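## Task

Inside the pantry cabinet sits a foam block. Relocate it to the level second from the bottom, treating the cabinet floor itself as the lowest level (not the first shelf), and close the cabinet door. The robot must not tip over or be left leaning. The block and the door must stay put on their own at the end, without the robot holding them.

## Robot and tools

Robot: TidyBot++, a single-arm mobile manipulator. The base is 0.54 m long, 0.50 m wide and 0.38 m tall on four driven casters. On it sits one seven-joint arm with a two-finger gripper; the shoulder is 0.12 m ahead of the base centre and 0.68 m up. Cameras: base_camera (fixed on the base) and wrist_camera (on the hand, looking where the hand points). The arm begins folded, hand pointing down, reaching up to 0.08 m beyond the base front, elbow up to 1.15 m high.

Frames: base frame has its origin on the floor below the base centre, x forward, y left, z up. hand_pose is reported here, for the point midway between the finger pads; its z axis runs out along the fingers and the fingers close along its y axis. The odometry frame is the base frame as it was when the scene began. base_odometry heading is in radians, left positive, -3.142 to 3.142; it counts wheel turns, so slip appears as travel and drift of a few cm and degrees builds up over many moves. base_tilt is in degrees, forward and right positive, with about 1 degree of fixed bias.

execute_actions(actions, cameras): actions is a list holding one action or nothing (empty just reports state and images). An action may contain:
- base: exactly one relative move, an offset from where the base last reported itself: translate_m (metres, forward +, -2 to 2), strafe_m (metres, left +, -2 to 2) or rotate_rad (radians, counter-clockwise from above +, -6.3 to 6.3). A move needing over 8.667 s at its top speed is refused.
- joints: absolute targets keyed by name, radians: joint_1_rad (any angle; positive is clockwise seen from above, opposite to rotate_rad), joint_2_rad shoulder -2.249 to 2.249, joint_3_rad (any angle), joint_4_rad elbow -2.579 to 2.579, joint_5_rad (any angle), joint_6_rad wrist -2.099 to 2.099, joint_7_rad (any angle; hand down, positive turns it counter-clockwise from above, and at 1.57 the fingers open left/right), gripper_pos 0 (open, about 85 mm gap) to 1 (closed, about 96-120 N per finger); gap is roughly 85*(1-gripper_pos) mm. Unbounded joints go the short way round; send steps below half a turn to go further. Tolerances for done: ±0.039 for joints 1-4, ±0.056 for 5-7, ±0.03 for the gripper.
- speeds: caps for this action only, translate_m and strafe_m 0.05-0.5 m/s, rotate_rad 0.1-1.57 rad/s (defaults are the maximums).
Base and arm start together; no action runs past 15 s. Unknown keys or out-of-range values reject the whole call. Omitted joints or base may keep pushing to old targets. cameras: list of base_camera, wrist_camera or all; omitted/null means all, [] none.

Arm geometry: upper arm 0.42 m, forearm 0.31 m, hand 0.31 m. With joint_1_rad 0, joint_3_rad 3.14, joint_5_rad 0 (near the start values) the arm stays in the vertical x-z plane. Angles from vertical (forward positive): upper arm = j2, forearm = j2 - j4, hand = j2 - j4 - j6. Forward reach from shoulder = sum of length*sin(angle); height above shoulder = sum of length*cos(angle). A downward-pointing hand reaches at most about 0.94 m high, only near the base. Closed fingertips extend about 20 mm past the hand point.

wait(seconds 0-10): commands nothing, then returns state and images. zoom_image(camera, region [x0,y0,x1,y1] pixels, top-left origin, at most 504x504) enlarges part of that camera's latest full image. finished_scene(scene): ends the current scene by its number and reports success; irreversible. Replying with no tool call ends everything.

Result lines: base_status and joint_status give how each motion ended. done: reached (for the base, wheels turned the full amount even if slipping). off_target: stopped away from target, may still push. contact_stop/time_out: target dropped, holding in place. A blocked base can report done while far short. joint command not followed plus cause: the self-collision check withheld arm targets (gripper still runs); not_followed joints may be retried later. on_its_own lists motion you did not command. motor_effort is percent of max, bracket = peak, noisy with fixed bias. ARM HIT means arm struck base or itself. MOTOR HOT appears from 60 °C; at 75 °C an OVER-TEMPERATURE FAULT lets the arm sink and joints show limit_stop_at_motor_heat (resend targets). A torque fault (joints 1-4 limit 104.5 N m, warning 56.7; joints 5-7 limit 51.3, warning 29.4) freezes arm and gripper for 10 s and skips the rest of the call; the base keeps going. If a result reports a stop, later calls in that same reply are skipped.

Accuracy: friction leaves joints slightly off while saying done; re-sending the same target does nothing. Correct by sending last command + (wanted - read). hand_pose may be 1-2 cm off; trust images. Held loads make the arm sag; never command a held joint to its read angle. Calibration data in the instructions give intrinsics and base-frame extrinsics for both cameras; wrist camera pose depends on joint readings.

Avoid: dropping or slamming things, hard pushes, driving while the arm is snagged above about 0.8 m (tip risk), horizontal pushes on a raised hand (can lift wheels). If leaning, pull the arm back or back away. The robot holds its last command while you think, so keep the object secure and the arm unloaded when idle. Leave the item resting on the correct level and the door closed before finishing.

Each tool is called after ">>>" as name([rows], argument=value, ...), one row to a line, values as JSON.

## Session

>>> execute_actions(actions=[])

Scene clock: 0.00 s.
base_odometry: x=+0.000 y=+0.000 heading=+0.000 (m, m, rad; odometry frame)
base_tilt: forward=+0.7 right=+0.1 (deg)
base_status: not commanded
joint_positions: joint_1_rad=+0.051 joint_2_rad=-0.335 joint_3_rad=+3.125 joint_4_rad=-2.544 joint_5_rad=+0.019 joint_6_rad=-0.830 joint_7_rad=+1.604 gripper_pos=+0.000
joint_status: not commanded
motor_effort: joint_1_rad=-2 joint_2_rad=-2 joint_3_rad=+1 joint_4_rad=+14 joint_5_rad=+1 joint_6_rad=+2 joint_7_rad=+1 (%)
hand_pose: x=+0.2647 y=-0.0086 z=+0.5822 quat_wxyz=(+0.012, +0.999, +0.006, +0.051) (m; base frame)
pictures: base_camera, wrist_camera
Images, in order (width x height): base_camera 644x364, wrist_camera 644x476.

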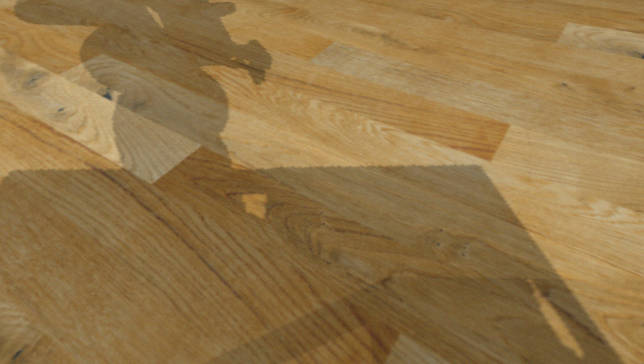

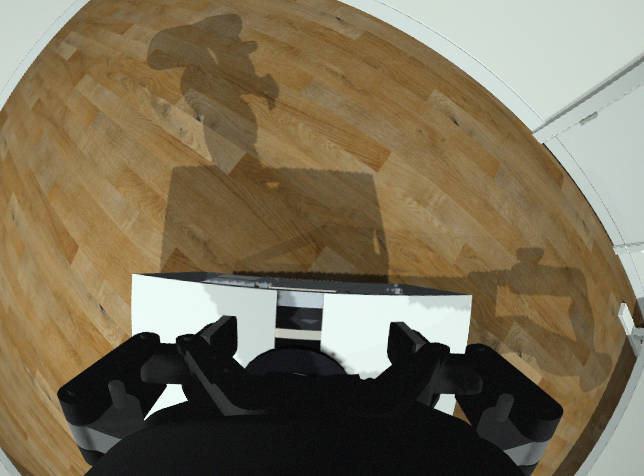

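>>> execute_actions([
  {"base":{"rotate_rad":-1.2},"joints":{"joint_1_rad":0,"joint_2_rad":-0.3,"joint_4_rad":-2.2,"joint_6_rad":0.2,"joint_7_rad":1.57}},
])

Scene clock: 4.23 s.
base_odometry: x=+0.000 y=+0.000 heading=-1.200 (m, m, rad; odometry frame)
base_tilt: forward=+0.7 right=+0.1 (deg)
base_status: done
joint_positions: joint_1_rad=+0.020 joint_2_rad=-0.322 joint_3_rad=+3.125 joint_4_rad=-2.208 joint_5_rad=+0.019 joint_6_rad=+0.173 joint_7_rad=+1.600 gripper_pos=+0.000
joint_status: all done
motor_effort: joint_1_rad=-1(0) joint_2_rad=-10(10) joint_3_rad=+1(2) joint_4_rad=+22(23) joint_5_rad=+0(1) joint_6_rad=+9(9) joint_7_rad=+1(2) (%)
hand_pose: x=+0.5926 y=+0.0016 z=+0.9389 quat_wxyz=(+0.018, +0.756, +0.019, +0.654) (m; base frame)
pictures: base_camera, wrist_camera
camera_calibration (this result's frames):
wrist_camera: T_world_to_cam=[[0.0390123, -0.996878, 0.0686442, -0.0777815], [-0.129628, -0.073165, -0.98886, 1.06222], [0.990795, 0.0296795, -0.132077, -0.326932], [0, 0, 0, 1]] pos_world=[0.46465, 0.00988186, 1.01255]
Images, in order (width x height): base_camera 644x364, wrist_camera 644x476.

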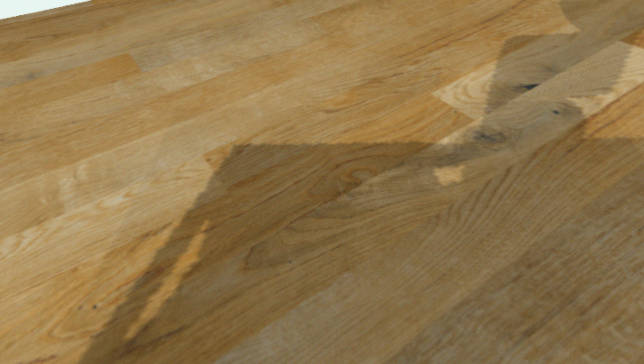

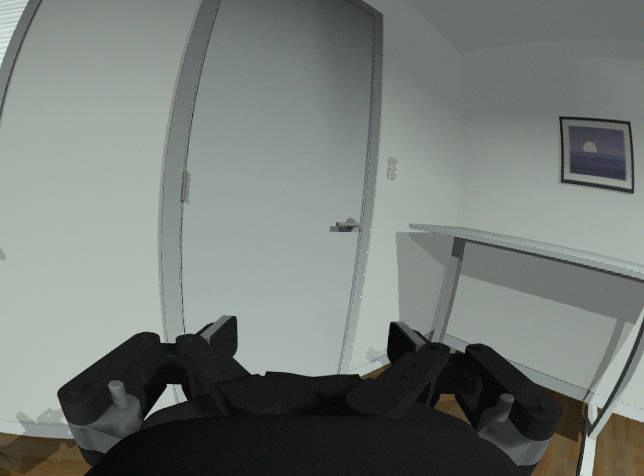

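Room door. Keep looking.

>>> execute_actions([
  {"base":{"rotate_rad":-2.0}},
], cameras=["wrist_camera"])

>>> execute_actions([
  {"base":{"rotate_rad":-2.0}},
], cameras=["wrist_camera"])

Scene clock: 10.37 s.
base_odometry: x=+0.000 y=+0.000 heading=+3.084 (m, m, rad; odometry frame)
base_tilt: forward=+0.7 right=+0.1 (deg)
base_status: done
joint_positions: joint_1_rad=+0.015 joint_2_rad=-0.318 joint_3_rad=+3.125 joint_4_rad=-2.208 joint_5_rad=+0.019 joint_6_rad=+0.173 joint_7_rad=+1.600 gripper_pos=+0.000
joint_status: not commanded
motor_effort: joint_1_rad=+0(0) joint_2_rad=-10(11) joint_3_rad=+1(2) joint_4_rad=+23(23) joint_5_rad=+0(0) joint_6_rad=+9(9) joint_7_rad=+1(1) (%)
hand_pose: x=+0.5935 y=+0.0042 z=+0.9372 quat_wxyz=(+0.016, +0.757, +0.021, +0.653) (m; base frame)
pictures: wrist_camera
camera_calibration (this result's frames):
wrist_camera: T_world_to_cam=[[0.044579, -0.996659, 0.0684382, -0.0783035], [-0.132736, -0.0738082, -0.988399, 1.06228], [0.990148, 0.0349776, -0.135583, -0.324465], [0, 0, 0, 1]] pos_world=[0.465762, 0.0117119, 1.01132]
Images, in order (width x height): wrist_camera 644x476.

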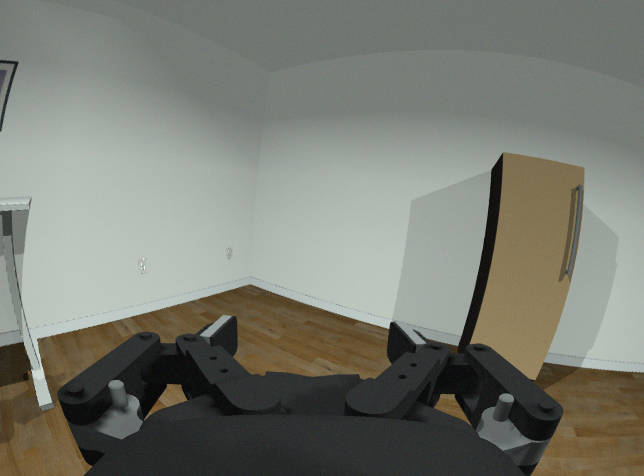

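Scene clock: 12.97 s.
base_odometry: x=+0.000 y=+0.000 heading=+1.085 (m, m, rad; odometry frame)
base_tilt: forward=+0.7 right=+0.1 (deg)
base_status: done
joint_positions: joint_1_rad=+0.013 joint_2_rad=-0.318 joint_3_rad=+3.125 joint_4_rad=-2.208 joint_5_rad=+0.019 joint_6_rad=+0.173 joint_7_rad=+1.600 gripper_pos=+0.000
joint_status: not commanded
motor_effort: joint_1_rad=-2(0) joint_2_rad=-10(11) joint_3_rad=+1(3) joint_4_rad=+23(22) joint_5_rad=+0(0) joint_6_rad=+9(9) joint_7_rad=+1(1) (%)
hand_pose: x=+0.5936 y=+0.0053 z=+0.9370 quat_wxyz=(+0.015, +0.757, +0.022, +0.653) (m; base frame)
pictures: wrist_camera
camera_calibration (this result's frames):
wrist_camera: T_world_to_cam=[[0.0470163, -0.996548, 0.0684269, -0.0785857], [-0.133041, -0.0741397, -0.988334, 1.06227], [0.989995, 0.0373642, -0.136067, -0.324116], [0, 0, 0, 1]] pos_world=[0.465893, 0.0125521, 1.01115]
Images, in order (width x height): wrist_camera 644x476.

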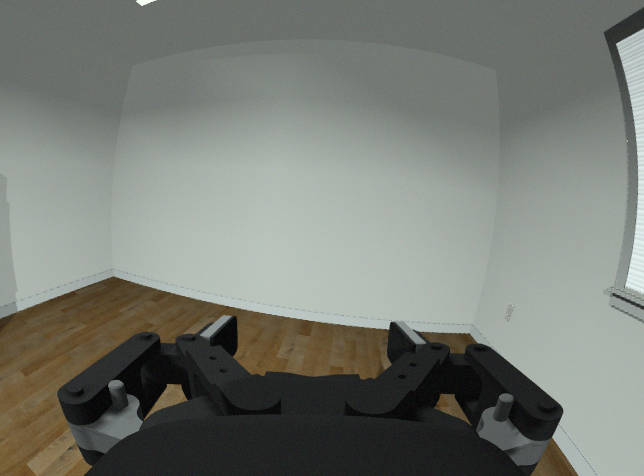

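>>> execute_actions([
  {"base":{"rotate_rad":1.15},"joints":{"joint_6_rad":0.0}},
])

Scene clock: 16.20 s.
base_odometry: x=+0.000 y=+0.000 heading=+2.234 (m, m, rad; odometry frame)
base_tilt: forward=+0.7 right=+0.1 (deg)
base_status: done
joint_positions: joint_1_rad=+0.008 joint_2_rad=-0.315 joint_3_rad=+3.124 joint_4_rad=-2.207 joint_5_rad=+0.019 joint_6_rad=+0.025 joint_7_rad=+1.600 gripper_pos=+0.000
joint_status: all done
motor_effort: joint_1_rad=-2(2) joint_2_rad=-10(11) joint_3_rad=+1(3) joint_4_rad=+22(24) joint_5_rad=+0(0) joint_6_rad=+9(10) joint_7_rad=+1(1) (%)
hand_pose: x=+0.5843 y=+0.0067 z=+0.8917 quat_wxyz=(+0.014, +0.803, +0.025, +0.595) (m; base frame)
pictures: base_camera, wrist_camera
camera_calibration (this result's frames):
wrist_camera: T_world_to_cam=[[0.0586738, -0.996314, 0.0625783, -0.0752384], [-0.277894, -0.0765096, -0.95756, 1.07361], [0.958818, 0.0387936, -0.281358, -0.173347], [0, 0, 0, 1]] pos_world=[0.468972, 0.0139051, 0.983982]
Images, in order (width x height): base_camera 644x364, wrist_camera 644x476.

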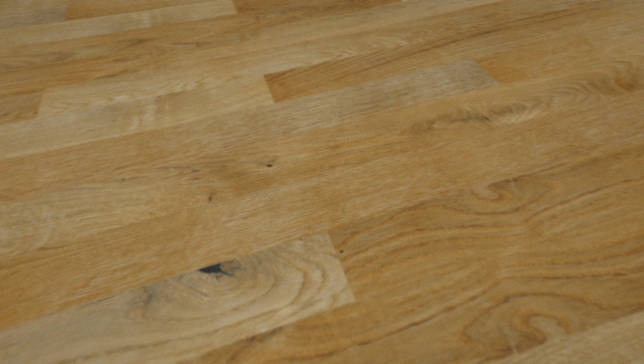

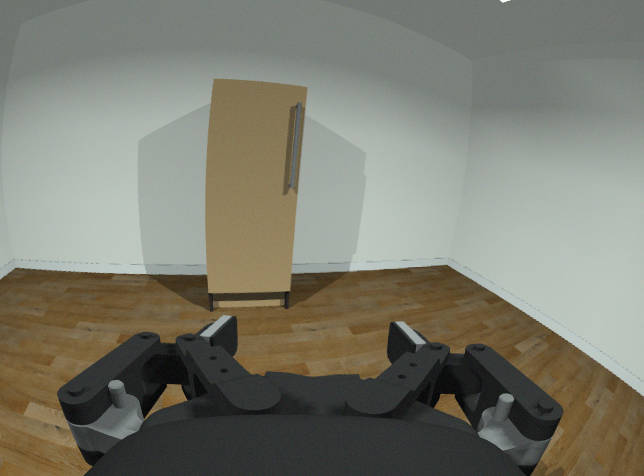

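>>> execute_actions([
  {"base":{"translate_m":1.0},"joints":{"joint_6_rad":0.36,"joint_1_rad":-0.01}},
], cameras=[])

>>> execute_actions([
  {"base":{"strafe_m":0.15}},
], cameras=["wrist_camera"])

Scene clock: 22.60 s.
base_odometry: x=-0.617 y=+0.787 heading=+2.235 (m, m, rad; odometry frame)
base_tilt: forward=+0.7 right=+0.1 (deg)
base_status: done
joint_positions: joint_1_rad=+0.008 joint_2_rad=-0.312 joint_3_rad=+3.124 joint_4_rad=-2.202 joint_5_rad=+0.019 joint_6_rad=+0.340 joint_7_rad=+1.600 gripper_pos=+0.000
joint_status: all done
motor_effort: joint_1_rad=-1(2) joint_2_rad=-10(13) joint_3_rad=+1(2) joint_4_rad=+23(26) joint_5_rad=+0(0) joint_6_rad=+9(11) joint_7_rad=+1(1) (%)
hand_pose: x=+0.5992 y=+0.0094 z=+0.9902 quat_wxyz=(+0.013, +0.699, +0.024, +0.715) (m; base frame)
pictures: none
No camera images: the call's "cameras" was empty. Leave "cameras" out to get every camera's image.

Scene clock: 24.07 s.
base_odometry: x=-0.735 y=+0.695 heading=+2.235 (m, m, rad; odometry frame)
base_tilt: forward=+0.8 right=+0.1 (deg)
base_status: done
joint_positions: joint_1_rad=+0.005 joint_2_rad=-0.312 joint_3_rad=+3.124 joint_4_rad=-2.202 joint_5_rad=+0.019 joint_6_rad=+0.340 joint_7_rad=+1.600 gripper_pos=+0.000
joint_status: not commanded
motor_effort: joint_1_rad=-1(0) joint_2_rad=-10(10) joint_3_rad=+1(2) joint_4_rad=+23(23) joint_5_rad=+0(0) joint_6_rad=+9(9) joint_7_rad=+1(1) (%)
hand_pose: x=+0.5992 y=+0.0107 z=+0.9902 quat_wxyz=(+0.012, +0.699, +0.025, +0.715) (m; base frame)
pictures: wrist_camera
camera_calibration (this result's frames):
wrist_camera: T_world_to_cam=[[0.047367, -0.996102, 0.0744176, -0.083222], [0.035522, -0.0727743, -0.996716, 1.02334], [0.998246, 0.0498549, 0.0319364, -0.494046], [0, 0, 0, 1]] pos_world=[0.46077, 0.0162056, 1.04195]
Images, in order (width x height): wrist_camera 644x476.

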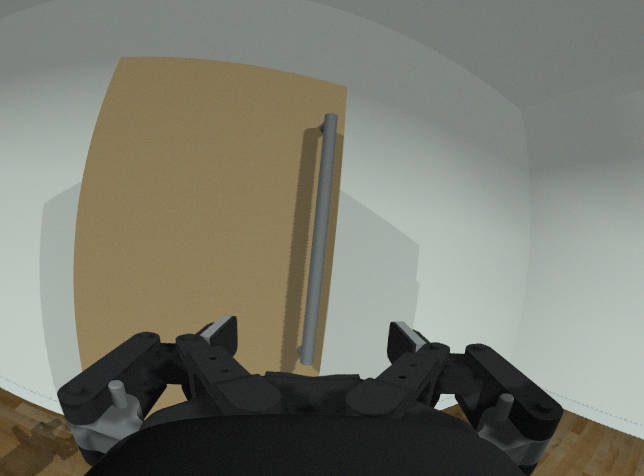

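>>> execute_actions([
  {"base":{"translate_m":0.28}},
], cameras=["wrist_camera"])

Scene clock: 29.37 s.
base_odometry: x=-0.908 y=+0.915 heading=+2.235 (m, m, rad; odometry frame)
base_tilt: forward=+0.7 right=+0.1 (deg)
base_status: done
joint_positions: joint_1_rad=+0.005 joint_2_rad=-0.306 joint_3_rad=+3.124 joint_4_rad=-2.202 joint_5_rad=+0.019 joint_6_rad=+0.340 joint_7_rad=+1.600 gripper_pos=+0.000
joint_status: not commanded
motor_effort: joint_1_rad=+0(2) joint_2_rad=-10(13) joint_3_rad=+1(1) joint_4_rad=+23(24) joint_5_rad=+0(0) joint_6_rad=+9(10) joint_7_rad=+1(1) (%)
hand_pose: x=+0.6011 y=+0.0107 z=+0.9874 quat_wxyz=(+0.012, +0.701, +0.025, +0.712) (m; base frame)
pictures: wrist_camera
camera_calibration (this result's frames):
wrist_camera: T_world_to_cam=[[0.0478192, -0.996104, 0.0741019, -0.0830624], [0.0295985, -0.0727411, -0.996912, 1.02418], [0.998417, 0.0498649, 0.0260047, -0.490053], [0, 0, 0, 1]] pos_world=[0.462936, 0.0161979, 1.03992]
Images, in order (width x height): wrist_camera 644x476.

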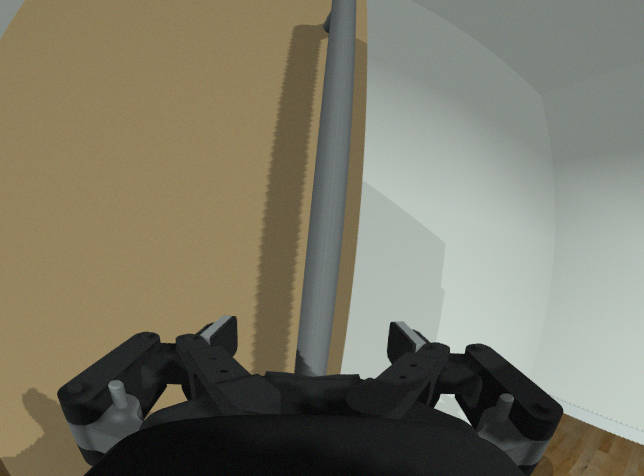

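>>> execute_actions([
  {"base":{"translate_m":0.07}},
], cameras=["wrist_camera"])

>>> execute_actions([
  {"joints":{"gripper_pos":1}},
], cameras=["wrist_camera"])

Scene clock: 31.83 s.
base_odometry: x=-0.951 y=+0.970 heading=+2.236 (m, m, rad; odometry frame)
base_tilt: forward=+0.7 right=+0.1 (deg)
base_status: done
joint_positions: joint_1_rad=+0.005 joint_2_rad=-0.303 joint_3_rad=+3.124 joint_4_rad=-2.202 joint_5_rad=+0.019 joint_6_rad=+0.340 joint_7_rad=+1.600 gripper_pos=+0.000
joint_status: not commanded
motor_effort: joint_1_rad=-1(0) joint_2_rad=-11(13) joint_3_rad=+1(2) joint_4_rad=+23(23) joint_5_rad=+1(1) joint_6_rad=+9(9) joint_7_rad=+1(1) (%)
hand_pose: x=+0.6019 y=+0.0107 z=+0.9860 quat_wxyz=(+0.012, +0.702, +0.025, +0.711) (m; base frame)
pictures: wrist_camera
camera_calibration (this result's frames):
wrist_camera: T_world_to_cam=[[0.048029, -0.996105, 0.073951, -0.0829844], [0.0267738, -0.072726, -0.996993, 1.02457], [0.998487, 0.0498645, 0.0231766, -0.488134], [0, 0, 0, 1]] pos_world=[0.463949, 0.0161925, 1.03894]
Images, in order (width x height): wrist_camera 644x476.

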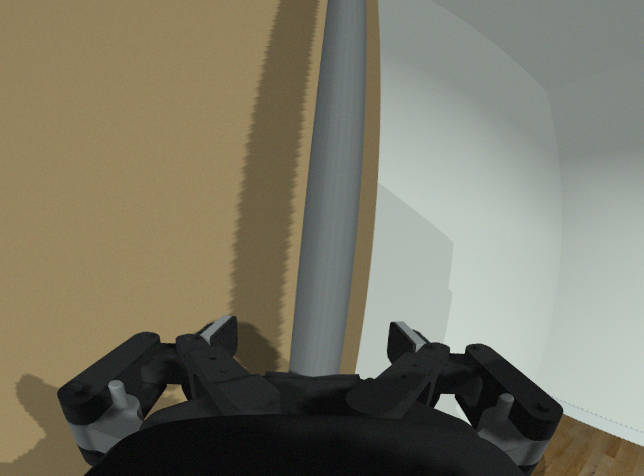

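Scene clock: 32.93 s.
base_odometry: x=-0.951 y=+0.970 heading=+2.236 (m, m, rad; odometry frame)
base_tilt: forward=+0.7 right=+0.1 (deg)
base_status: not commanded
joint_positions: joint_1_rad=+0.004 joint_2_rad=-0.304 joint_3_rad=+3.128 joint_4_rad=-2.202 joint_5_rad=+0.019 joint_6_rad=+0.340 joint_7_rad=+1.585 gripper_pos=+0.746
joint_status: gripper_pos off_target (ended at +0.746, target +1.000)
motor_effort: joint_1_rad=-1(8) joint_2_rad=-9(11) joint_3_rad=+0(7) joint_4_rad=+24(27) joint_5_rad=+1(3) joint_6_rad=+10(11) joint_7_rad=+2(4) (%)
hand_pose: x=+0.6018 y=+0.0090 z=+0.9861 quat_wxyz=(+0.007, +0.702, +0.018, +0.712) (m; base frame)
pictures: wrist_camera
camera_calibration (this result's frames):
wrist_camera: T_world_to_cam=[[0.0454328, -0.997304, 0.0576242, -0.0670312], [0.0266295, -0.0564542, -0.99805, 1.02555], [0.998612, 0.0468787, 0.0239929, -0.488754], [0, 0, 0, 1]] pos_world=[0.463811, 0.0139585, 1.03914]
Images, in order (width x height): wrist_camera 644x476.

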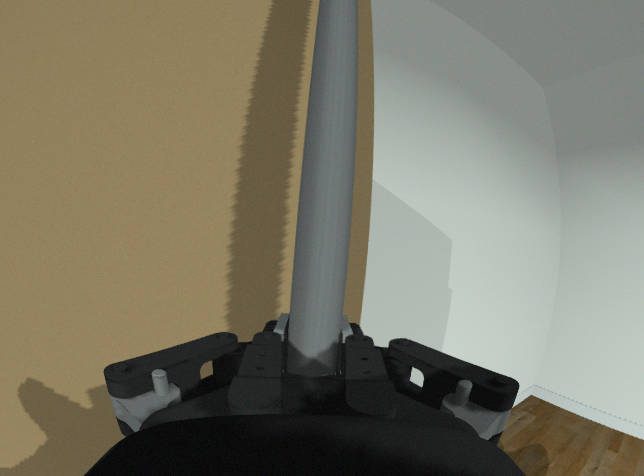

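>>> execute_actions([
  {"base":{"translate_m":-0.18},"speeds":{"translate_m":0.1}},
], cameras=[])

>>> execute_actions([
  {"base":{"strafe_m":0.06},"speeds":{"strafe_m":0.1}},
], cameras=[])

>>> execute_actions([
  {"base":{"translate_m":-0.13},"speeds":{"translate_m":0.1}},
])

Scene clock: 37.53 s.
base_odometry: x=-0.840 y=+0.828 heading=+2.236 (m, m, rad; odometry frame)
base_tilt: forward=+0.7 right=+0.1 (deg)
base_status: done
joint_positions: joint_1_rad=+0.003 joint_2_rad=-0.290 joint_3_rad=+3.134 joint_4_rad=-2.191 joint_5_rad=+0.019 joint_6_rad=+0.340 joint_7_rad=+1.578 gripper_pos=+0.749
joint_status: not commanded
motor_effort: joint_1_rad=-1(7) joint_2_rad=-14(16) joint_3_rad=+1(6) joint_4_rad=+21(24) joint_5_rad=+3(5) joint_6_rad=+9(11) joint_7_rad=+4(4) (%)
hand_pose: x=+0.6071 y=+0.0058 z=+0.9864 quat_wxyz=(+0.006, +0.703, +0.013, +0.711) (m; base frame)
pictures: none
No camera images: the call's "cameras" was empty. Leave "cameras" out to get every camera's image.

Scene clock: 38.67 s.
base_odometry: x=-0.887 y=+0.791 heading=+2.235 (m, m, rad; odometry frame)
base_tilt: forward=+0.7 right=+0.1 (deg)
base_status: done
joint_positions: joint_1_rad=+0.051 joint_2_rad=-0.291 joint_3_rad=+3.195 joint_4_rad=-2.191 joint_5_rad=+0.019 joint_6_rad=+0.340 joint_7_rad=+1.578 gripper_pos=+0.749
joint_status: not commanded
motor_effort: joint_1_rad=-14(15) joint_2_rad=-9(14) joint_3_rad=-13(15) joint_4_rad=+21(25) joint_5_rad=+5(6) joint_6_rad=+9(11) joint_7_rad=+2(4) (%)
hand_pose: x=+0.6052 y=-0.0510 z=+0.9864 quat_wxyz=(+0.038, +0.703, -0.030, +0.710) (m; base frame)
pictures: none
No camera images: the call's "cameras" was empty. Leave "cameras" out to get every camera's image.

Scene clock: 40.53 s.
base_odometry: x=-0.807 y=+0.689 heading=+2.235 (m, m, rad; odometry frame)
base_tilt: forward=+0.7 right=+0.1 (deg)
base_status: done
joint_positions: joint_1_rad=+0.022 joint_2_rad=-0.291 joint_3_rad=+3.152 joint_4_rad=-2.192 joint_5_rad=+0.019 joint_6_rad=+0.341 joint_7_rad=+1.578 gripper_pos=+0.750
joint_status: not commanded
motor_effort: joint_1_rad=-5(13) joint_2_rad=-13(15) joint_3_rad=-3(12) joint_4_rad=+22(26) joint_5_rad=+5(5) joint_6_rad=+9(11) joint_7_rad=+4(4) (%)
hand_pose: x=+0.6068 y=-0.0134 z=+0.9865 quat_wxyz=(+0.017, +0.703, -0.001, +0.711) (m; base frame)
pictures: base_camera, wrist_camera
camera_calibration (this result's frames):
wrist_camera: T_world_to_cam=[[0.00417652, -0.999022, 0.0440139, -0.0511414], [0.0225844, -0.0439088, -0.99878, 1.02784], [0.999736, 0.00516546, 0.0223789, -0.49235], [0, 0, 0, 1]] pos_world=[0.46922, -0.0034169, 1.03986]
Images, in order (width x height): base_camera 644x364, wrist_camera 644x476.

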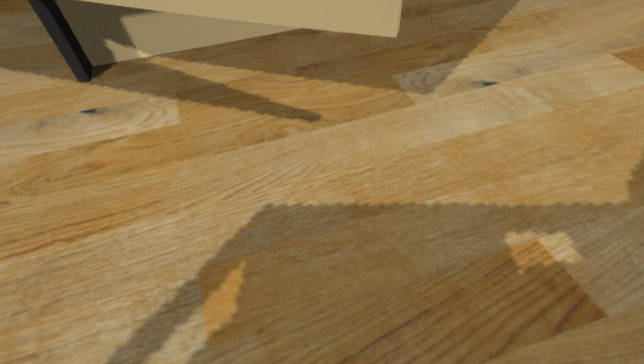

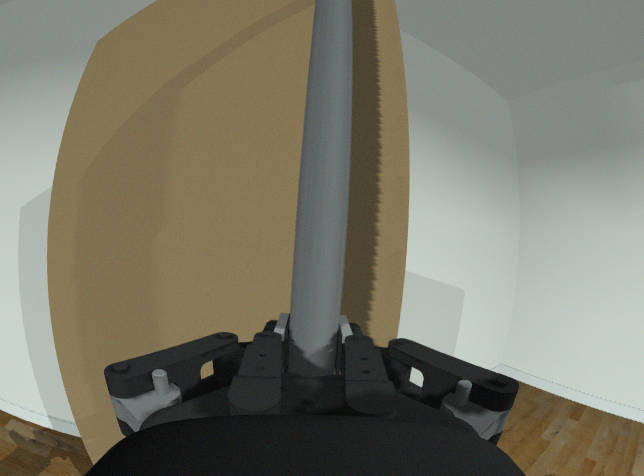

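>>> execute_actions([
  {"base":{"strafe_m":0.09},"speeds":{"strafe_m":0.1}},
], cameras=[])

>>> execute_actions([
  {"base":{"translate_m":-0.08},"speeds":{"translate_m":0.1}},
], cameras=[])

>>> execute_actions([
  {"base":{"strafe_m":0.12},"speeds":{"strafe_m":0.1}},
], cameras=[])

>>> execute_actions([
  {"base":{"translate_m":-0.04},"speeds":{"translate_m":0.1}},
], cameras=[])

>>> execute_actions([
  {"base":{"strafe_m":0.12},"speeds":{"strafe_m":0.1}},
])

Scene clock: 44.13 s.
base_odometry: x=-0.878 y=+0.633 heading=+2.235 (m, m, rad; odometry frame)
base_tilt: forward=+0.7 right=+0.1 (deg)
base_status: done
joint_positions: joint_1_rad=+0.092 joint_2_rad=-0.300 joint_3_rad=+3.235 joint_4_rad=-2.198 joint_5_rad=+0.015 joint_6_rad=+0.341 joint_7_rad=+1.578 gripper_pos=+0.751
joint_status: not commanded
motor_effort: joint_1_rad=-21(23) joint_2_rad=-6(13) joint_3_rad=-20(22) joint_4_rad=+26(27) joint_5_rad=+6(7) joint_6_rad=+11(12) joint_7_rad=+1(4) (%)
hand_pose: x=+0.5961 y=-0.0932 z=+0.9867 quat_wxyz=(+0.061, +0.700, -0.064, +0.709) (m; base frame)
pictures: none
No camera images: the call's "cameras" was empty. Leave "cameras" out to get every camera's image.

Scene clock: 45.50 s.
base_odometry: x=-0.828 y=+0.570 heading=+2.234 (m, m, rad; odometry frame)
base_tilt: forward=+0.7 right=+0.1 (deg)
base_status: done
joint_positions: joint_1_rad=+0.054 joint_2_rad=-0.301 joint_3_rad=+3.183 joint_4_rad=-2.199 joint_5_rad=+0.015 joint_6_rad=+0.341 joint_7_rad=+1.578 gripper_pos=+0.752
joint_status: not commanded
motor_effort: joint_1_rad=-11(20) joint_2_rad=-11(14) joint_3_rad=-9(19) joint_4_rad=+24(28) joint_5_rad=+6(6) joint_6_rad=+10(12) joint_7_rad=+3(3) (%)
hand_pose: x=+0.6017 y=-0.0466 z=+0.9867 quat_wxyz=(+0.035, +0.702, -0.028, +0.711) (m; base frame)
pictures: none
No camera images: the call's "cameras" was empty. Leave "cameras" out to get every camera's image.

Scene clock: 47.27 s.
base_odometry: x=-0.923 y=+0.497 heading=+2.234 (m, m, rad; odometry frame)
base_tilt: forward=+0.7 right=+0.1 (deg)
base_status: done
joint_positions: joint_1_rad=+0.141 joint_2_rad=-0.317 joint_3_rad=+3.283 joint_4_rad=-2.210 joint_5_rad=+0.007 joint_6_rad=+0.341 joint_7_rad=+1.578 gripper_pos=+0.752
joint_status: not commanded
motor_effort: joint_1_rad=-29(31) joint_2_rad=-2(12) joint_3_rad=-28(30) joint_4_rad=+28(29) joint_5_rad=+7(8) joint_6_rad=+11(12) joint_7_rad=-2(2) (%)
hand_pose: x=+0.5785 y=-0.1415 z=+0.9870 quat_wxyz=(+0.087, +0.693, -0.106, +0.707) (m; base frame)
pictures: none
No camera images: the call's "cameras" was empty. Leave "cameras" out to get every camera's image.

Scene clock: 48.23 s.
base_odometry: x=-0.898 y=+0.465 heading=+2.233 (m, m, rad; odometry frame)
base_tilt: forward=+0.7 right=+0.1 (deg)
base_status: done
joint_positions: joint_1_rad=+0.111 joint_2_rad=-0.317 joint_3_rad=+3.240 joint_4_rad=-2.211 joint_5_rad=+0.006 joint_6_rad=+0.341 joint_7_rad=+1.578 gripper_pos=+0.752
joint_status: not commanded
motor_effort: joint_1_rad=-21(29) joint_2_rad=-6(10) joint_3_rad=-19(28) joint_4_rad=+24(31) joint_5_rad=+7(8) joint_6_rad=+10(14) joint_7_rad=+1(1) (%)
hand_pose: x=+0.5873 y=-0.1045 z=+0.9869 quat_wxyz=(+0.066, +0.697, -0.077, +0.710) (m; base frame)
pictures: none
No camera images: the call's "cameras" was empty. Leave "cameras" out to get every camera's image.

Scene clock: 50.00 s.
base_odometry: x=-0.992 y=+0.391 heading=+2.232 (m, m, rad; odometry frame)
base_tilt: forward=+0.7 right=+0.1 (deg)
base_status: done
joint_positions: joint_1_rad=+0.186 joint_2_rad=-0.330 joint_3_rad=+3.325 joint_4_rad=-2.218 joint_5_rad=+0.000 joint_6_rad=+0.341 joint_7_rad=+1.578 gripper_pos=+0.752
joint_status: not commanded
motor_effort: joint_1_rad=-37(40) joint_2_rad=+0(8) joint_3_rad=-36(39) joint_4_rad=+29(31) joint_5_rad=+8(9) joint_6_rad=+12(12) joint_7_rad=-4(4) (%)
hand_pose: x=+0.5598 y=-0.1834 z=+0.9873 quat_wxyz=(+0.110, +0.686, -0.144, +0.705) (m; base frame)
pictures: base_camera, wrist_camera
camera_calibration (this result's frames):
wrist_camera: T_world_to_cam=[[-0.323406, -0.945777, -0.0302389, 0.045596], [0.0406799, 0.0180304, -0.99901, 1.02368], [0.945385, -0.324316, 0.0326429, -0.484686], [0, 0, 0, 1]] pos_world=[0.431318, -0.132525, 1.03987]
Images, in order (width x height): base_camera 644x364, wrist_camera 644x476.

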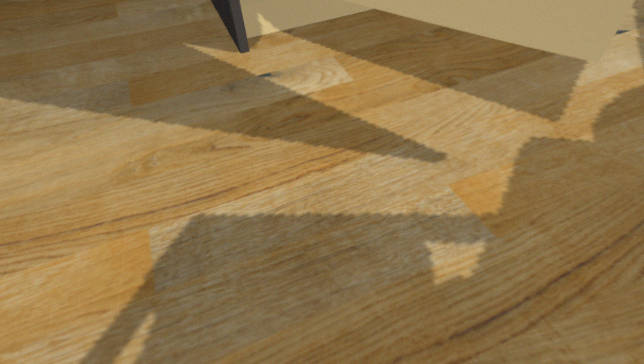

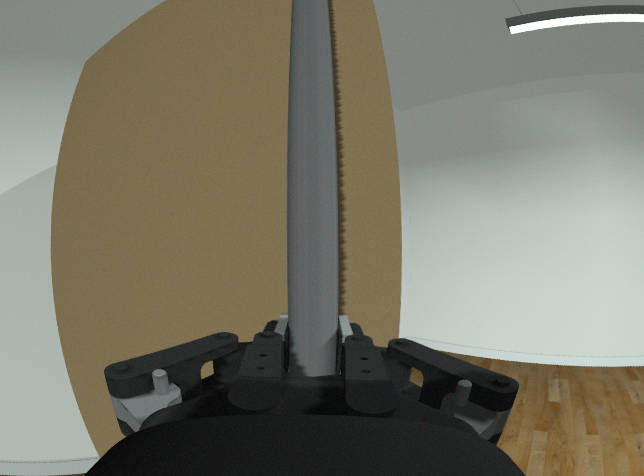

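>>> execute_actions([
  {"base":{"strafe_m":-0.12},"joints":{"gripper_pos":0}},
], cameras=[])

>>> execute_actions([
  {"base":{"translate_m":-0.2},"joints":{"joint_1_rad":0,"joint_3_rad":3.14,"joint_2_rad":-0.3,"joint_4_rad":-2.2}},
], cameras=[])

>>> execute_actions([
  {"base":{"strafe_m":-0.35},"joints":{"joint_6_rad":0.1}},
])

Scene clock: 53.27 s.
base_odometry: x=-0.897 y=+0.465 heading=+2.232 (m, m, rad; odometry frame)
base_tilt: forward=+0.7 right=+0.1 (deg)
base_status: done
joint_positions: joint_1_rad=+0.039 joint_2_rad=-0.326 joint_3_rad=+3.168 joint_4_rad=-2.218 joint_5_rad=-0.001 joint_6_rad=+0.341 joint_7_rad=+1.578 gripper_pos=+0.000
joint_status: all done
motor_effort: joint_1_rad=-9(37) joint_2_rad=-6(9) joint_3_rad=-8(36) joint_4_rad=+23(33) joint_5_rad=+3(9) joint_6_rad=+9(14) joint_7_rad=+1(3) (%)
hand_pose: x=+0.5929 y=-0.0319 z=+0.9875 quat_wxyz=(+0.023, +0.700, -0.023, +0.714) (m; base frame)
pictures: none
No camera images: the call's "cameras" was empty. Leave "cameras" out to get every camera's image.

Scene clock: 54.90 s.
base_odometry: x=-0.774 y=+0.307 heading=+2.232 (m, m, rad; odometry frame)
base_tilt: forward=+0.7 right=+0.1 (deg)
base_status: done
joint_positions: joint_1_rad=+0.017 joint_2_rad=-0.312 joint_3_rad=+3.150 joint_4_rad=-2.211 joint_5_rad=-0.001 joint_6_rad=+0.341 joint_7_rad=+1.578 gripper_pos=+0.000
joint_status: all done
motor_effort: joint_1_rad=-1(7) joint_2_rad=-10(12) joint_3_rad=+1(4) joint_4_rad=+22(24) joint_5_rad=+0(2) joint_6_rad=+9(10) joint_7_rad=+1(1) (%)
hand_pose: x=+0.5987 y=-0.0114 z=+0.9846 quat_wxyz=(+0.010, +0.703, -0.007, +0.711) (m; base frame)
pictures: none
No camera images: the call's "cameras" was empty. Leave "cameras" out to get every camera's image.

Scene clock: 56.93 s.
base_odometry: x=-0.498 y=+0.522 heading=+2.232 (m, m, rad; odometry frame)
base_tilt: forward=+0.8 right=+0.1 (deg)
base_status: done
joint_positions: joint_1_rad=+0.016 joint_2_rad=-0.310 joint_3_rad=+3.149 joint_4_rad=-2.208 joint_5_rad=-0.001 joint_6_rad=+0.121 joint_7_rad=+1.578 gripper_pos=+0.000
joint_status: all done
motor_effort: joint_1_rad=-1(0) joint_2_rad=-10(12) joint_3_rad=+1(3) joint_4_rad=+22(25) joint_5_rad=+0(0) joint_6_rad=+9(11) joint_7_rad=+1(1) (%)
hand_pose: x=+0.5930 y=-0.0099 z=+0.9173 quat_wxyz=(+0.008, +0.776, -0.007, +0.630) (m; base frame)
pictures: base_camera, wrist_camera
camera_calibration (this result's frames):
wrist_camera: T_world_to_cam=[[0.0131583, -0.999733, 0.0189952, -0.0269277], [-0.193501, -0.0211837, -0.980871, 1.07115], [0.981012, 0.00923103, -0.193728, -0.267678], [0, 0, 0, 1]] pos_world=[0.470218, -0.0017587, 0.999314]
Images, in order (width x height): base_camera 644x364, wrist_camera 644x476.

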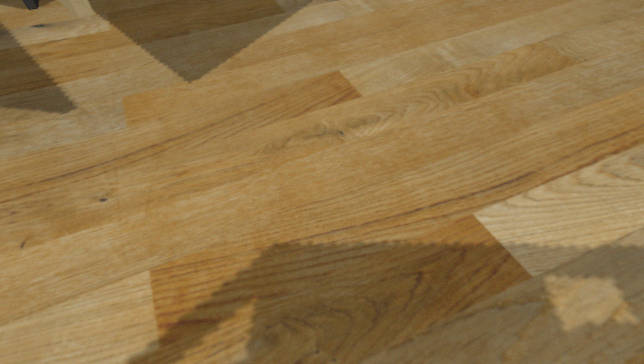

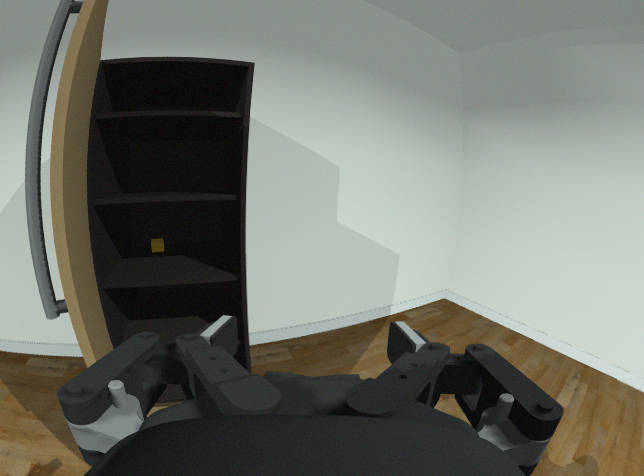

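>>> execute_actions([
  {"base":{"translate_m":0.4},"joints":{"gripper_pos":1,"joint_6_rad":0.0}},
], cameras=[])

>>> execute_actions([
  {"base":{"strafe_m":0.5},"speeds":{"strafe_m":0.2}},
])

Scene clock: 61.83 s.
base_odometry: x=-0.743 y=+0.838 heading=+2.231 (m, m, rad; odometry frame)
base_tilt: forward=+0.7 right=+0.1 (deg)
base_status: done
joint_positions: joint_1_rad=+0.016 joint_2_rad=-0.305 joint_3_rad=+3.149 joint_4_rad=-2.208 joint_5_rad=-0.001 joint_6_rad=+0.030 joint_7_rad=+1.578 gripper_pos=+0.999
joint_status: all done
motor_effort: joint_1_rad=-1(1) joint_2_rad=-10(13) joint_3_rad=+1(1) joint_4_rad=+22(24) joint_5_rad=+0(1) joint_6_rad=+9(10) joint_7_rad=+1(1) (%)
hand_pose: x=+0.5869 y=-0.0096 z=+0.8878 quat_wxyz=(+0.008, +0.806, -0.007, +0.592) (m; base frame)
pictures: none
No camera images: the call's "cameras" was empty. Leave "cameras" out to get every camera's image.

Scene clock: 67.87 s.
base_odometry: x=-1.137 y=+0.533 heading=+2.228 (m, m, rad; odometry frame)
base_tilt: forward=+0.7 right=+0.2 (deg)
base_status: strafe_m time_out (by the wheels' count: +0.497 of +0.500)
joint_positions: joint_1_rad=+0.105 joint_2_rad=-0.300 joint_3_rad=+3.274 joint_4_rad=-2.203 joint_5_rad=+0.000 joint_6_rad=+0.029 joint_7_rad=+1.578 gripper_pos=+0.999
joint_status: not commanded
motor_effort: joint_1_rad=-18(23) joint_2_rad=-14(18) joint_3_rad=-22(29) joint_4_rad=+19(29) joint_5_rad=+0(3) joint_6_rad=+9(10) joint_7_rad=+1(1) (%)
hand_pose: x=+0.5769 y=-0.1150 z=+0.8873 quat_wxyz=(+0.055, +0.800, -0.102, +0.589) (m; base frame)
pictures: base_camera, wrist_camera
camera_calibration (this result's frames):
wrist_camera: T_world_to_cam=[[-0.19305, -0.980955, -0.0214056, 0.0257438], [-0.279048, 0.075805, -0.95728, 1.07597], [0.940672, -0.17883, -0.288368, -0.171062], [0, 0, 0, 1]] pos_world=[0.46613, -0.0869012, 0.981226]
Images, in order (width x height): base_camera 644x364, wrist_camera 644x476.

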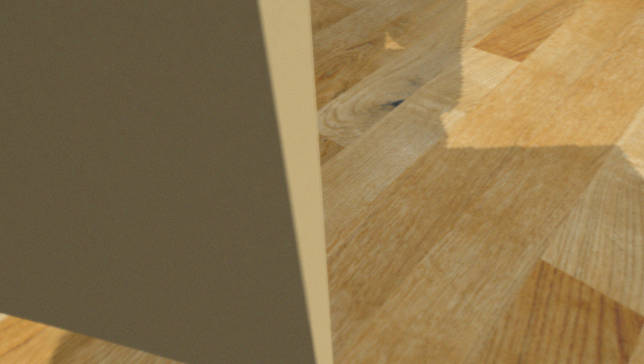

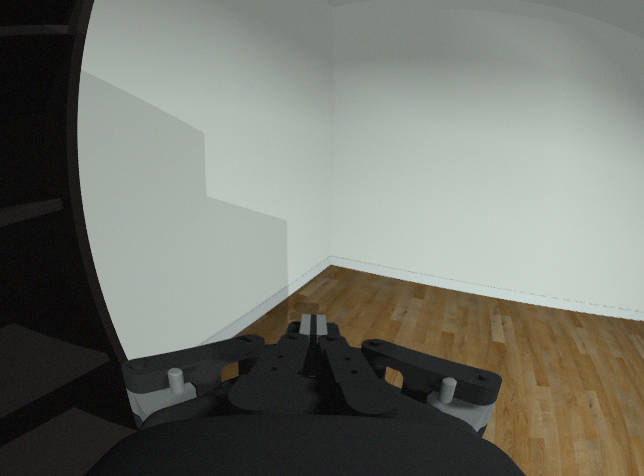

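>>> execute_actions([
  {"base":{"strafe_m":-0.2},"joints":{"joint_1_rad":0,"joint_3_rad":3.14}},
], cameras=[])

>>> execute_actions([
  {"base":{"translate_m":-0.35},"joints":{"gripper_pos":0}},
], cameras=[])

>>> execute_actions([
  {"base":{"rotate_rad":0.6}},
])

Scene clock: 72.77 s.
base_odometry: x=-0.978 y=+0.656 heading=+2.229 (m, m, rad; odometry frame)
base_tilt: forward=+0.8 right=+0.1 (deg)
base_status: done
joint_positions: joint_1_rad=+0.001 joint_2_rad=-0.300 joint_3_rad=+3.133 joint_4_rad=-2.201 joint_5_rad=+0.000 joint_6_rad=+0.029 joint_7_rad=+1.578 gripper_pos=+0.999
joint_status: all done
motor_effort: joint_1_rad=-1(18) joint_2_rad=-11(14) joint_3_rad=+1(23) joint_4_rad=+22(23) joint_5_rad=+1(1) joint_6_rad=+9(9) joint_7_rad=+1(1) (%)
hand_pose: x=+0.5892 y=+0.0052 z=+0.8890 quat_wxyz=(+0.001, +0.805, +0.006, +0.593) (m; base frame)
pictures: none
No camera images: the call's "cameras" was empty. Leave "cameras" out to get every camera's image.

Scene clock: 74.80 s.
base_odometry: x=-0.764 y=+0.379 heading=+2.229 (m, m, rad; odometry frame)
base_tilt: forward=+0.7 right=+0.1 (deg)
base_status: done
joint_positions: joint_1_rad=+0.001 joint_2_rad=-0.301 joint_3_rad=+3.133 joint_4_rad=-2.201 joint_5_rad=+0.000 joint_6_rad=+0.029 joint_7_rad=+1.578 gripper_pos=+0.000
joint_status: all done
motor_effort: joint_1_rad=+0(2) joint_2_rad=-10(14) joint_3_rad=+1(1) joint_4_rad=+23(23) joint_5_rad=+0(0) joint_6_rad=+9(9) joint_7_rad=+1(1) (%)
hand_pose: x=+0.5890 y=+0.0052 z=+0.8896 quat_wxyz=(+0.001, +0.805, +0.006, +0.593) (m; base frame)
pictures: none
No camera images: the call's "cameras" was empty. Leave "cameras" out to get every camera's image.

Scene clock: 76.37 s.
base_odometry: x=-0.764 y=+0.379 heading=+2.829 (m, m, rad; odometry frame)
base_tilt: forward=+0.7 right=+0.1 (deg)
base_status: done
joint_positions: joint_1_rad=+0.001 joint_2_rad=-0.301 joint_3_rad=+3.134 joint_4_rad=-2.201 joint_5_rad=+0.000 joint_6_rad=+0.029 joint_7_rad=+1.578 gripper_pos=+0.000
joint_status: not commanded
motor_effort: joint_1_rad=-1(3) joint_2_rad=-10(11) joint_3_rad=+1(2) joint_4_rad=+22(22) joint_5_rad=+0(0) joint_6_rad=+9(9) joint_7_rad=+1(1) (%)
hand_pose: x=+0.5890 y=+0.0047 z=+0.8896 quat_wxyz=(+0.001, +0.805, +0.006, +0.593) (m; base frame)
pictures: base_camera, wrist_camera
camera_calibration (this result's frames):
wrist_camera: T_world_to_cam=[[0.0438133, -0.998841, 0.0199464, -0.0306996], [-0.283709, -0.0315833, -0.95839, 1.07673], [0.957909, 0.0363313, -0.284763, -0.174749], [0, 0, 0, 1]] pos_world=[0.474216, 0.00969147, 0.982776]
Images, in order (width x height): base_camera 644x364, wrist_camera 644x476.

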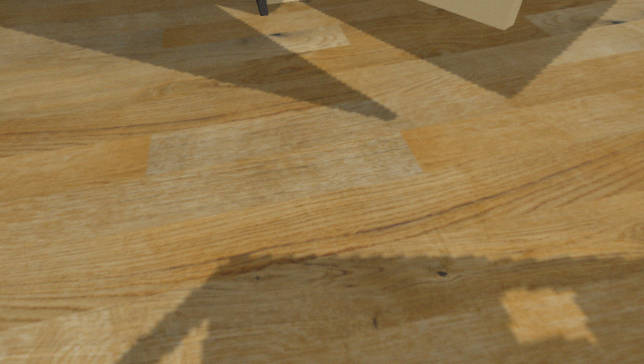

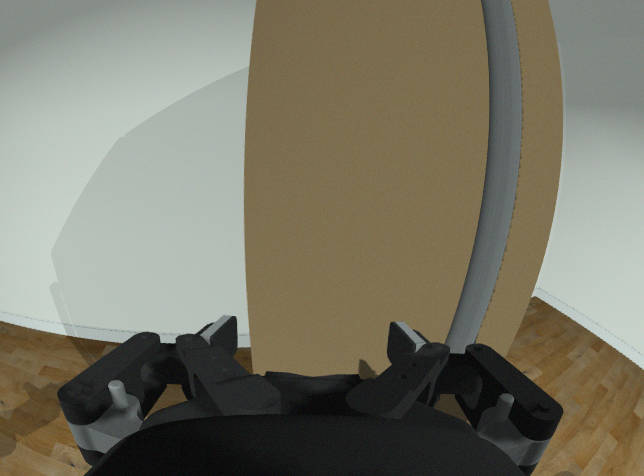

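>>> execute_actions([
  {"base":{"translate_m":-0.3}},
], cameras=[])

>>> execute_actions([
  {"base":{"strafe_m":-0.42},"joints":{"joint_2_rad":0.3,"joint_4_rad":-1.3,"joint_6_rad":0.0,"gripper_pos":1}},
])

Scene clock: 82.83 s.
base_odometry: x=-0.478 y=+0.287 heading=+2.829 (m, m, rad; odometry frame)
base_tilt: forward=+0.7 right=+0.1 (deg)
base_status: done
joint_positions: joint_1_rad=+0.001 joint_2_rad=-0.302 joint_3_rad=+3.134 joint_4_rad=-2.201 joint_5_rad=+0.000 joint_6_rad=+0.029 joint_7_rad=+1.578 gripper_pos=+0.000
joint_status: not commanded
motor_effort: joint_1_rad=-1(1) joint_2_rad=-10(15) joint_3_rad=+1(1) joint_4_rad=+23(23) joint_5_rad=+0(0) joint_6_rad=+9(9) joint_7_rad=+1(1) (%)
hand_pose: x=+0.5888 y=+0.0047 z=+0.8900 quat_wxyz=(+0.001, +0.805, +0.006, +0.593) (m; base frame)
pictures: none
No camera images: the call's "cameras" was empty. Leave "cameras" out to get every camera's image.

Scene clock: 85.07 s.
base_odometry: x=-0.349 y=+0.686 heading=+2.829 (m, m, rad; odometry frame)
base_tilt: forward=+0.8 right=+0.1 (deg)
base_status: done
joint_positions: joint_1_rad=+0.001 joint_2_rad=+0.280 joint_3_rad=+3.139 joint_4_rad=-1.322 joint_5_rad=+0.000 joint_6_rad=+0.029 joint_7_rad=+1.578 gripper_pos=+0.999
joint_status: all done
motor_effort: joint_1_rad=-1(4) joint_2_rad=-33(34) joint_3_rad=+0(4) joint_4_rad=+24(23) joint_5_rad=+0(0) joint_6_rad=+9(10) joint_7_rad=+1(1) (%)
hand_pose: x=+0.8607 y=+0.0025 z=+1.0756 quat_wxyz=(+0.002, +0.708, +0.003, +0.706) (m; base frame)
pictures: base_camera, wrist_camera
camera_calibration (this result's frames):
wrist_camera: T_world_to_cam=[[0.0326801, -0.999092, 0.0273318, -0.0468678], [0.0104591, -0.027003, -0.999581, 1.12308], [0.999411, 0.0329523, 0.00956713, -0.734333], [0, 0, 0, 1]] pos_world=[0.723686, 0.00769915, 1.13091]
Images, in order (width x height): base_camera 644x364, wrist_camera 644x476.

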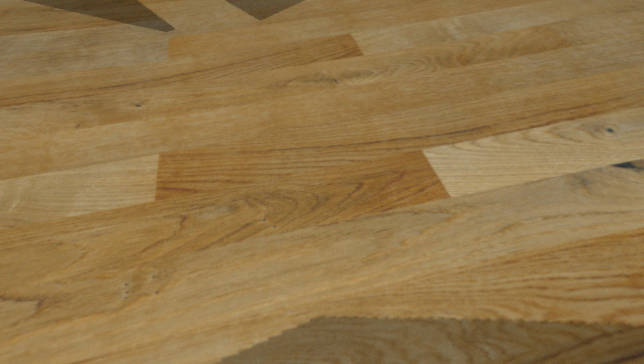

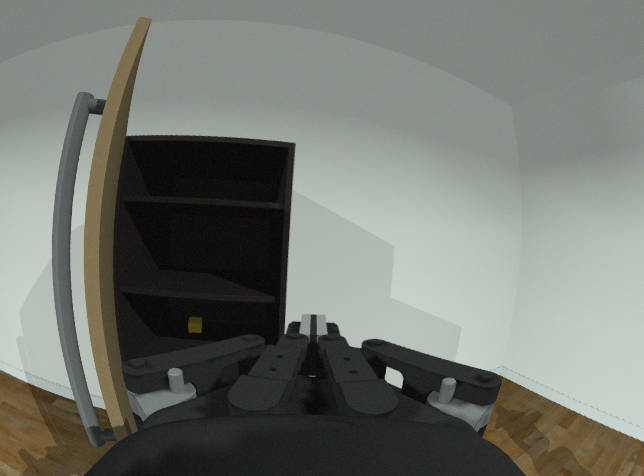

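>>> execute_actions([
  {"base":{"translate_m":0.2}},
], cameras=[])

>>> execute_actions([
  {"base":{"strafe_m":0.3},"speeds":{"strafe_m":0.15}},
])

Scene clock: 90.93 s.
base_odometry: x=-0.539 y=+0.748 heading=+2.828 (m, m, rad; odometry frame)
base_tilt: forward=+0.7 right=+0.1 (deg)
base_status: done
joint_positions: joint_1_rad=+0.001 joint_2_rad=+0.293 joint_3_rad=+3.139 joint_4_rad=-1.319 joint_5_rad=+0.000 joint_6_rad=+0.029 joint_7_rad=+1.578 gripper_pos=+0.999
joint_status: not commanded
motor_effort: joint_1_rad=-1(2) joint_2_rad=-34(37) joint_3_rad=+0(0) joint_4_rad=+24(25) joint_5_rad=+0(0) joint_6_rad=+9(10) joint_7_rad=+1(1) (%)
hand_pose: x=+0.8658 y=+0.0025 z=+1.0679 quat_wxyz=(+0.001, +0.711, +0.003, +0.703) (m; base frame)
pictures: none
No camera images: the call's "cameras" was empty. Leave "cameras" out to get every camera's image.

Scene clock: 93.60 s.
base_odometry: x=-0.632 y=+0.463 heading=+2.828 (m, m, rad; odometry frame)
base_tilt: forward=+0.7 right=+0.1 (deg)
base_status: done
joint_positions: joint_1_rad=+0.095 joint_2_rad=+0.274 joint_3_rad=+3.203 joint_4_rad=-1.319 joint_5_rad=+0.000 joint_6_rad=+0.029 joint_7_rad=+1.578 gripper_pos=+0.999
joint_status: not commanded
motor_effort: joint_1_rad=-18(21) joint_2_rad=-24(35) joint_3_rad=-10(13) joint_4_rad=+27(29) joint_5_rad=+3(3) joint_6_rad=+9(10) joint_7_rad=+3(4) (%)
hand_pose: x=+0.8515 y=-0.1055 z=+1.0820 quat_wxyz=(+0.063, +0.703, -0.046, +0.707) (m; base frame)
pictures: base_camera, wrist_camera
camera_calibration (this result's frames):
wrist_camera: T_world_to_cam=[[-0.123003, -0.991389, 0.0449293, -0.0403634], [0.0128663, -0.0468623, -0.998818, 1.12166], [0.992323, -0.12228, 0.0185198, -0.741616], [0, 0, 0, 1]] pos_world=[0.716526, -0.0781369, 1.13589]
Images, in order (width x height): base_camera 644x364, wrist_camera 644x476.

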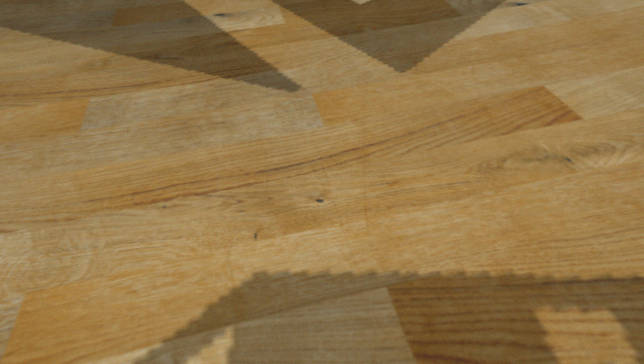

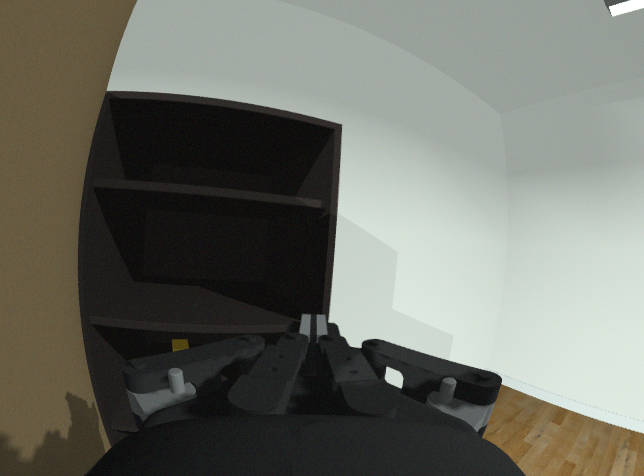

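>>> execute_actions([
  {"base":{"strafe_m":-0.1},"joints":{"gripper_pos":0}},
], cameras=[])

>>> execute_actions([
  {"base":{"translate_m":-0.2},"joints":{"joint_1_rad":0,"joint_3_rad":3.14,"joint_2_rad":0.97,"joint_4_rad":-1.24,"joint_6_rad":0.62}},
])

Scene clock: 98.67 s.
base_odometry: x=-0.601 y=+0.558 heading=+2.828 (m, m, rad; odometry frame)
base_tilt: forward=+0.8 right=+0.1 (deg)
base_status: done
joint_positions: joint_1_rad=+0.010 joint_2_rad=+0.283 joint_3_rad=+3.147 joint_4_rad=-1.318 joint_5_rad=+0.000 joint_6_rad=+0.029 joint_7_rad=+1.578 gripper_pos=+0.000
joint_status: all done
motor_effort: joint_1_rad=-1(17) joint_2_rad=-33(34) joint_3_rad=+0(10) joint_4_rad=+23(27) joint_5_rad=+0(3) joint_6_rad=+9(9) joint_7_rad=+1(4) (%)
hand_pose: x=+0.8620 y=-0.0091 z=+1.0760 quat_wxyz=(+0.008, +0.708, -0.002, +0.707) (m; base frame)
pictures: none
No camera images: the call's "cameras" was empty. Leave "cameras" out to get every camera's image.

Scene clock: 100.83 s.
base_odometry: x=-0.411 y=+0.497 heading=+2.828 (m, m, rad; odometry frame)
base_tilt: forward=+0.8 right=+0.1 (deg)
base_status: done
joint_positions: joint_1_rad=+0.010 joint_2_rad=+0.969 joint_3_rad=+3.147 joint_4_rad=-1.261 joint_5_rad=+0.000 joint_6_rad=+0.579 joint_7_rad=+1.578 gripper_pos=+0.000
joint_status: all done
motor_effort: joint_1_rad=-1(6) joint_2_rad=-50(54) joint_3_rad=+0(3) joint_4_rad=+20(23) joint_5_rad=+0(1) joint_6_rad=+9(9) joint_7_rad=+1(1) (%)
hand_pose: x=+1.0246 y=-0.0102 z=+0.7022 quat_wxyz=(+0.008, +0.735, -0.001, +0.678) (m; base frame)
pictures: base_camera, wrist_camera
camera_calibration (this result's frames):
wrist_camera: T_world_to_cam=[[0.0197787, -0.999353, 0.030055, -0.0434323], [-0.0679374, -0.0313348, -0.997197, 0.826393], [0.997494, 0.0176814, -0.0685131, -0.837435], [0, 0, 0, 1]] pos_world=[0.892338, -0.00270234, 0.768007]
Images, in order (width x height): base_camera 644x364, wrist_camera 644x476.

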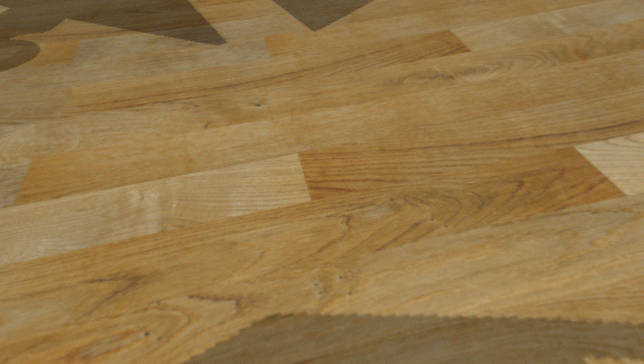

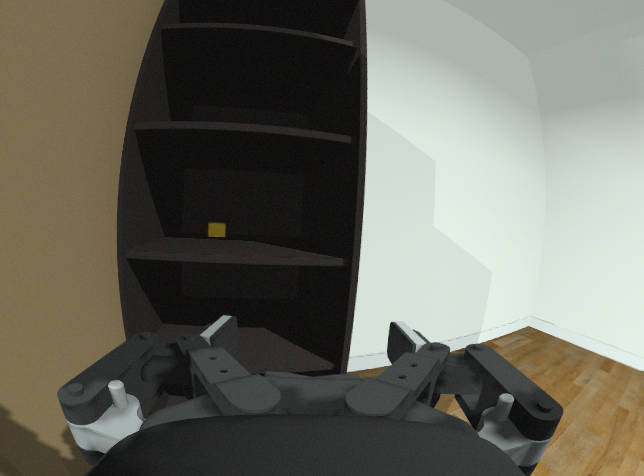

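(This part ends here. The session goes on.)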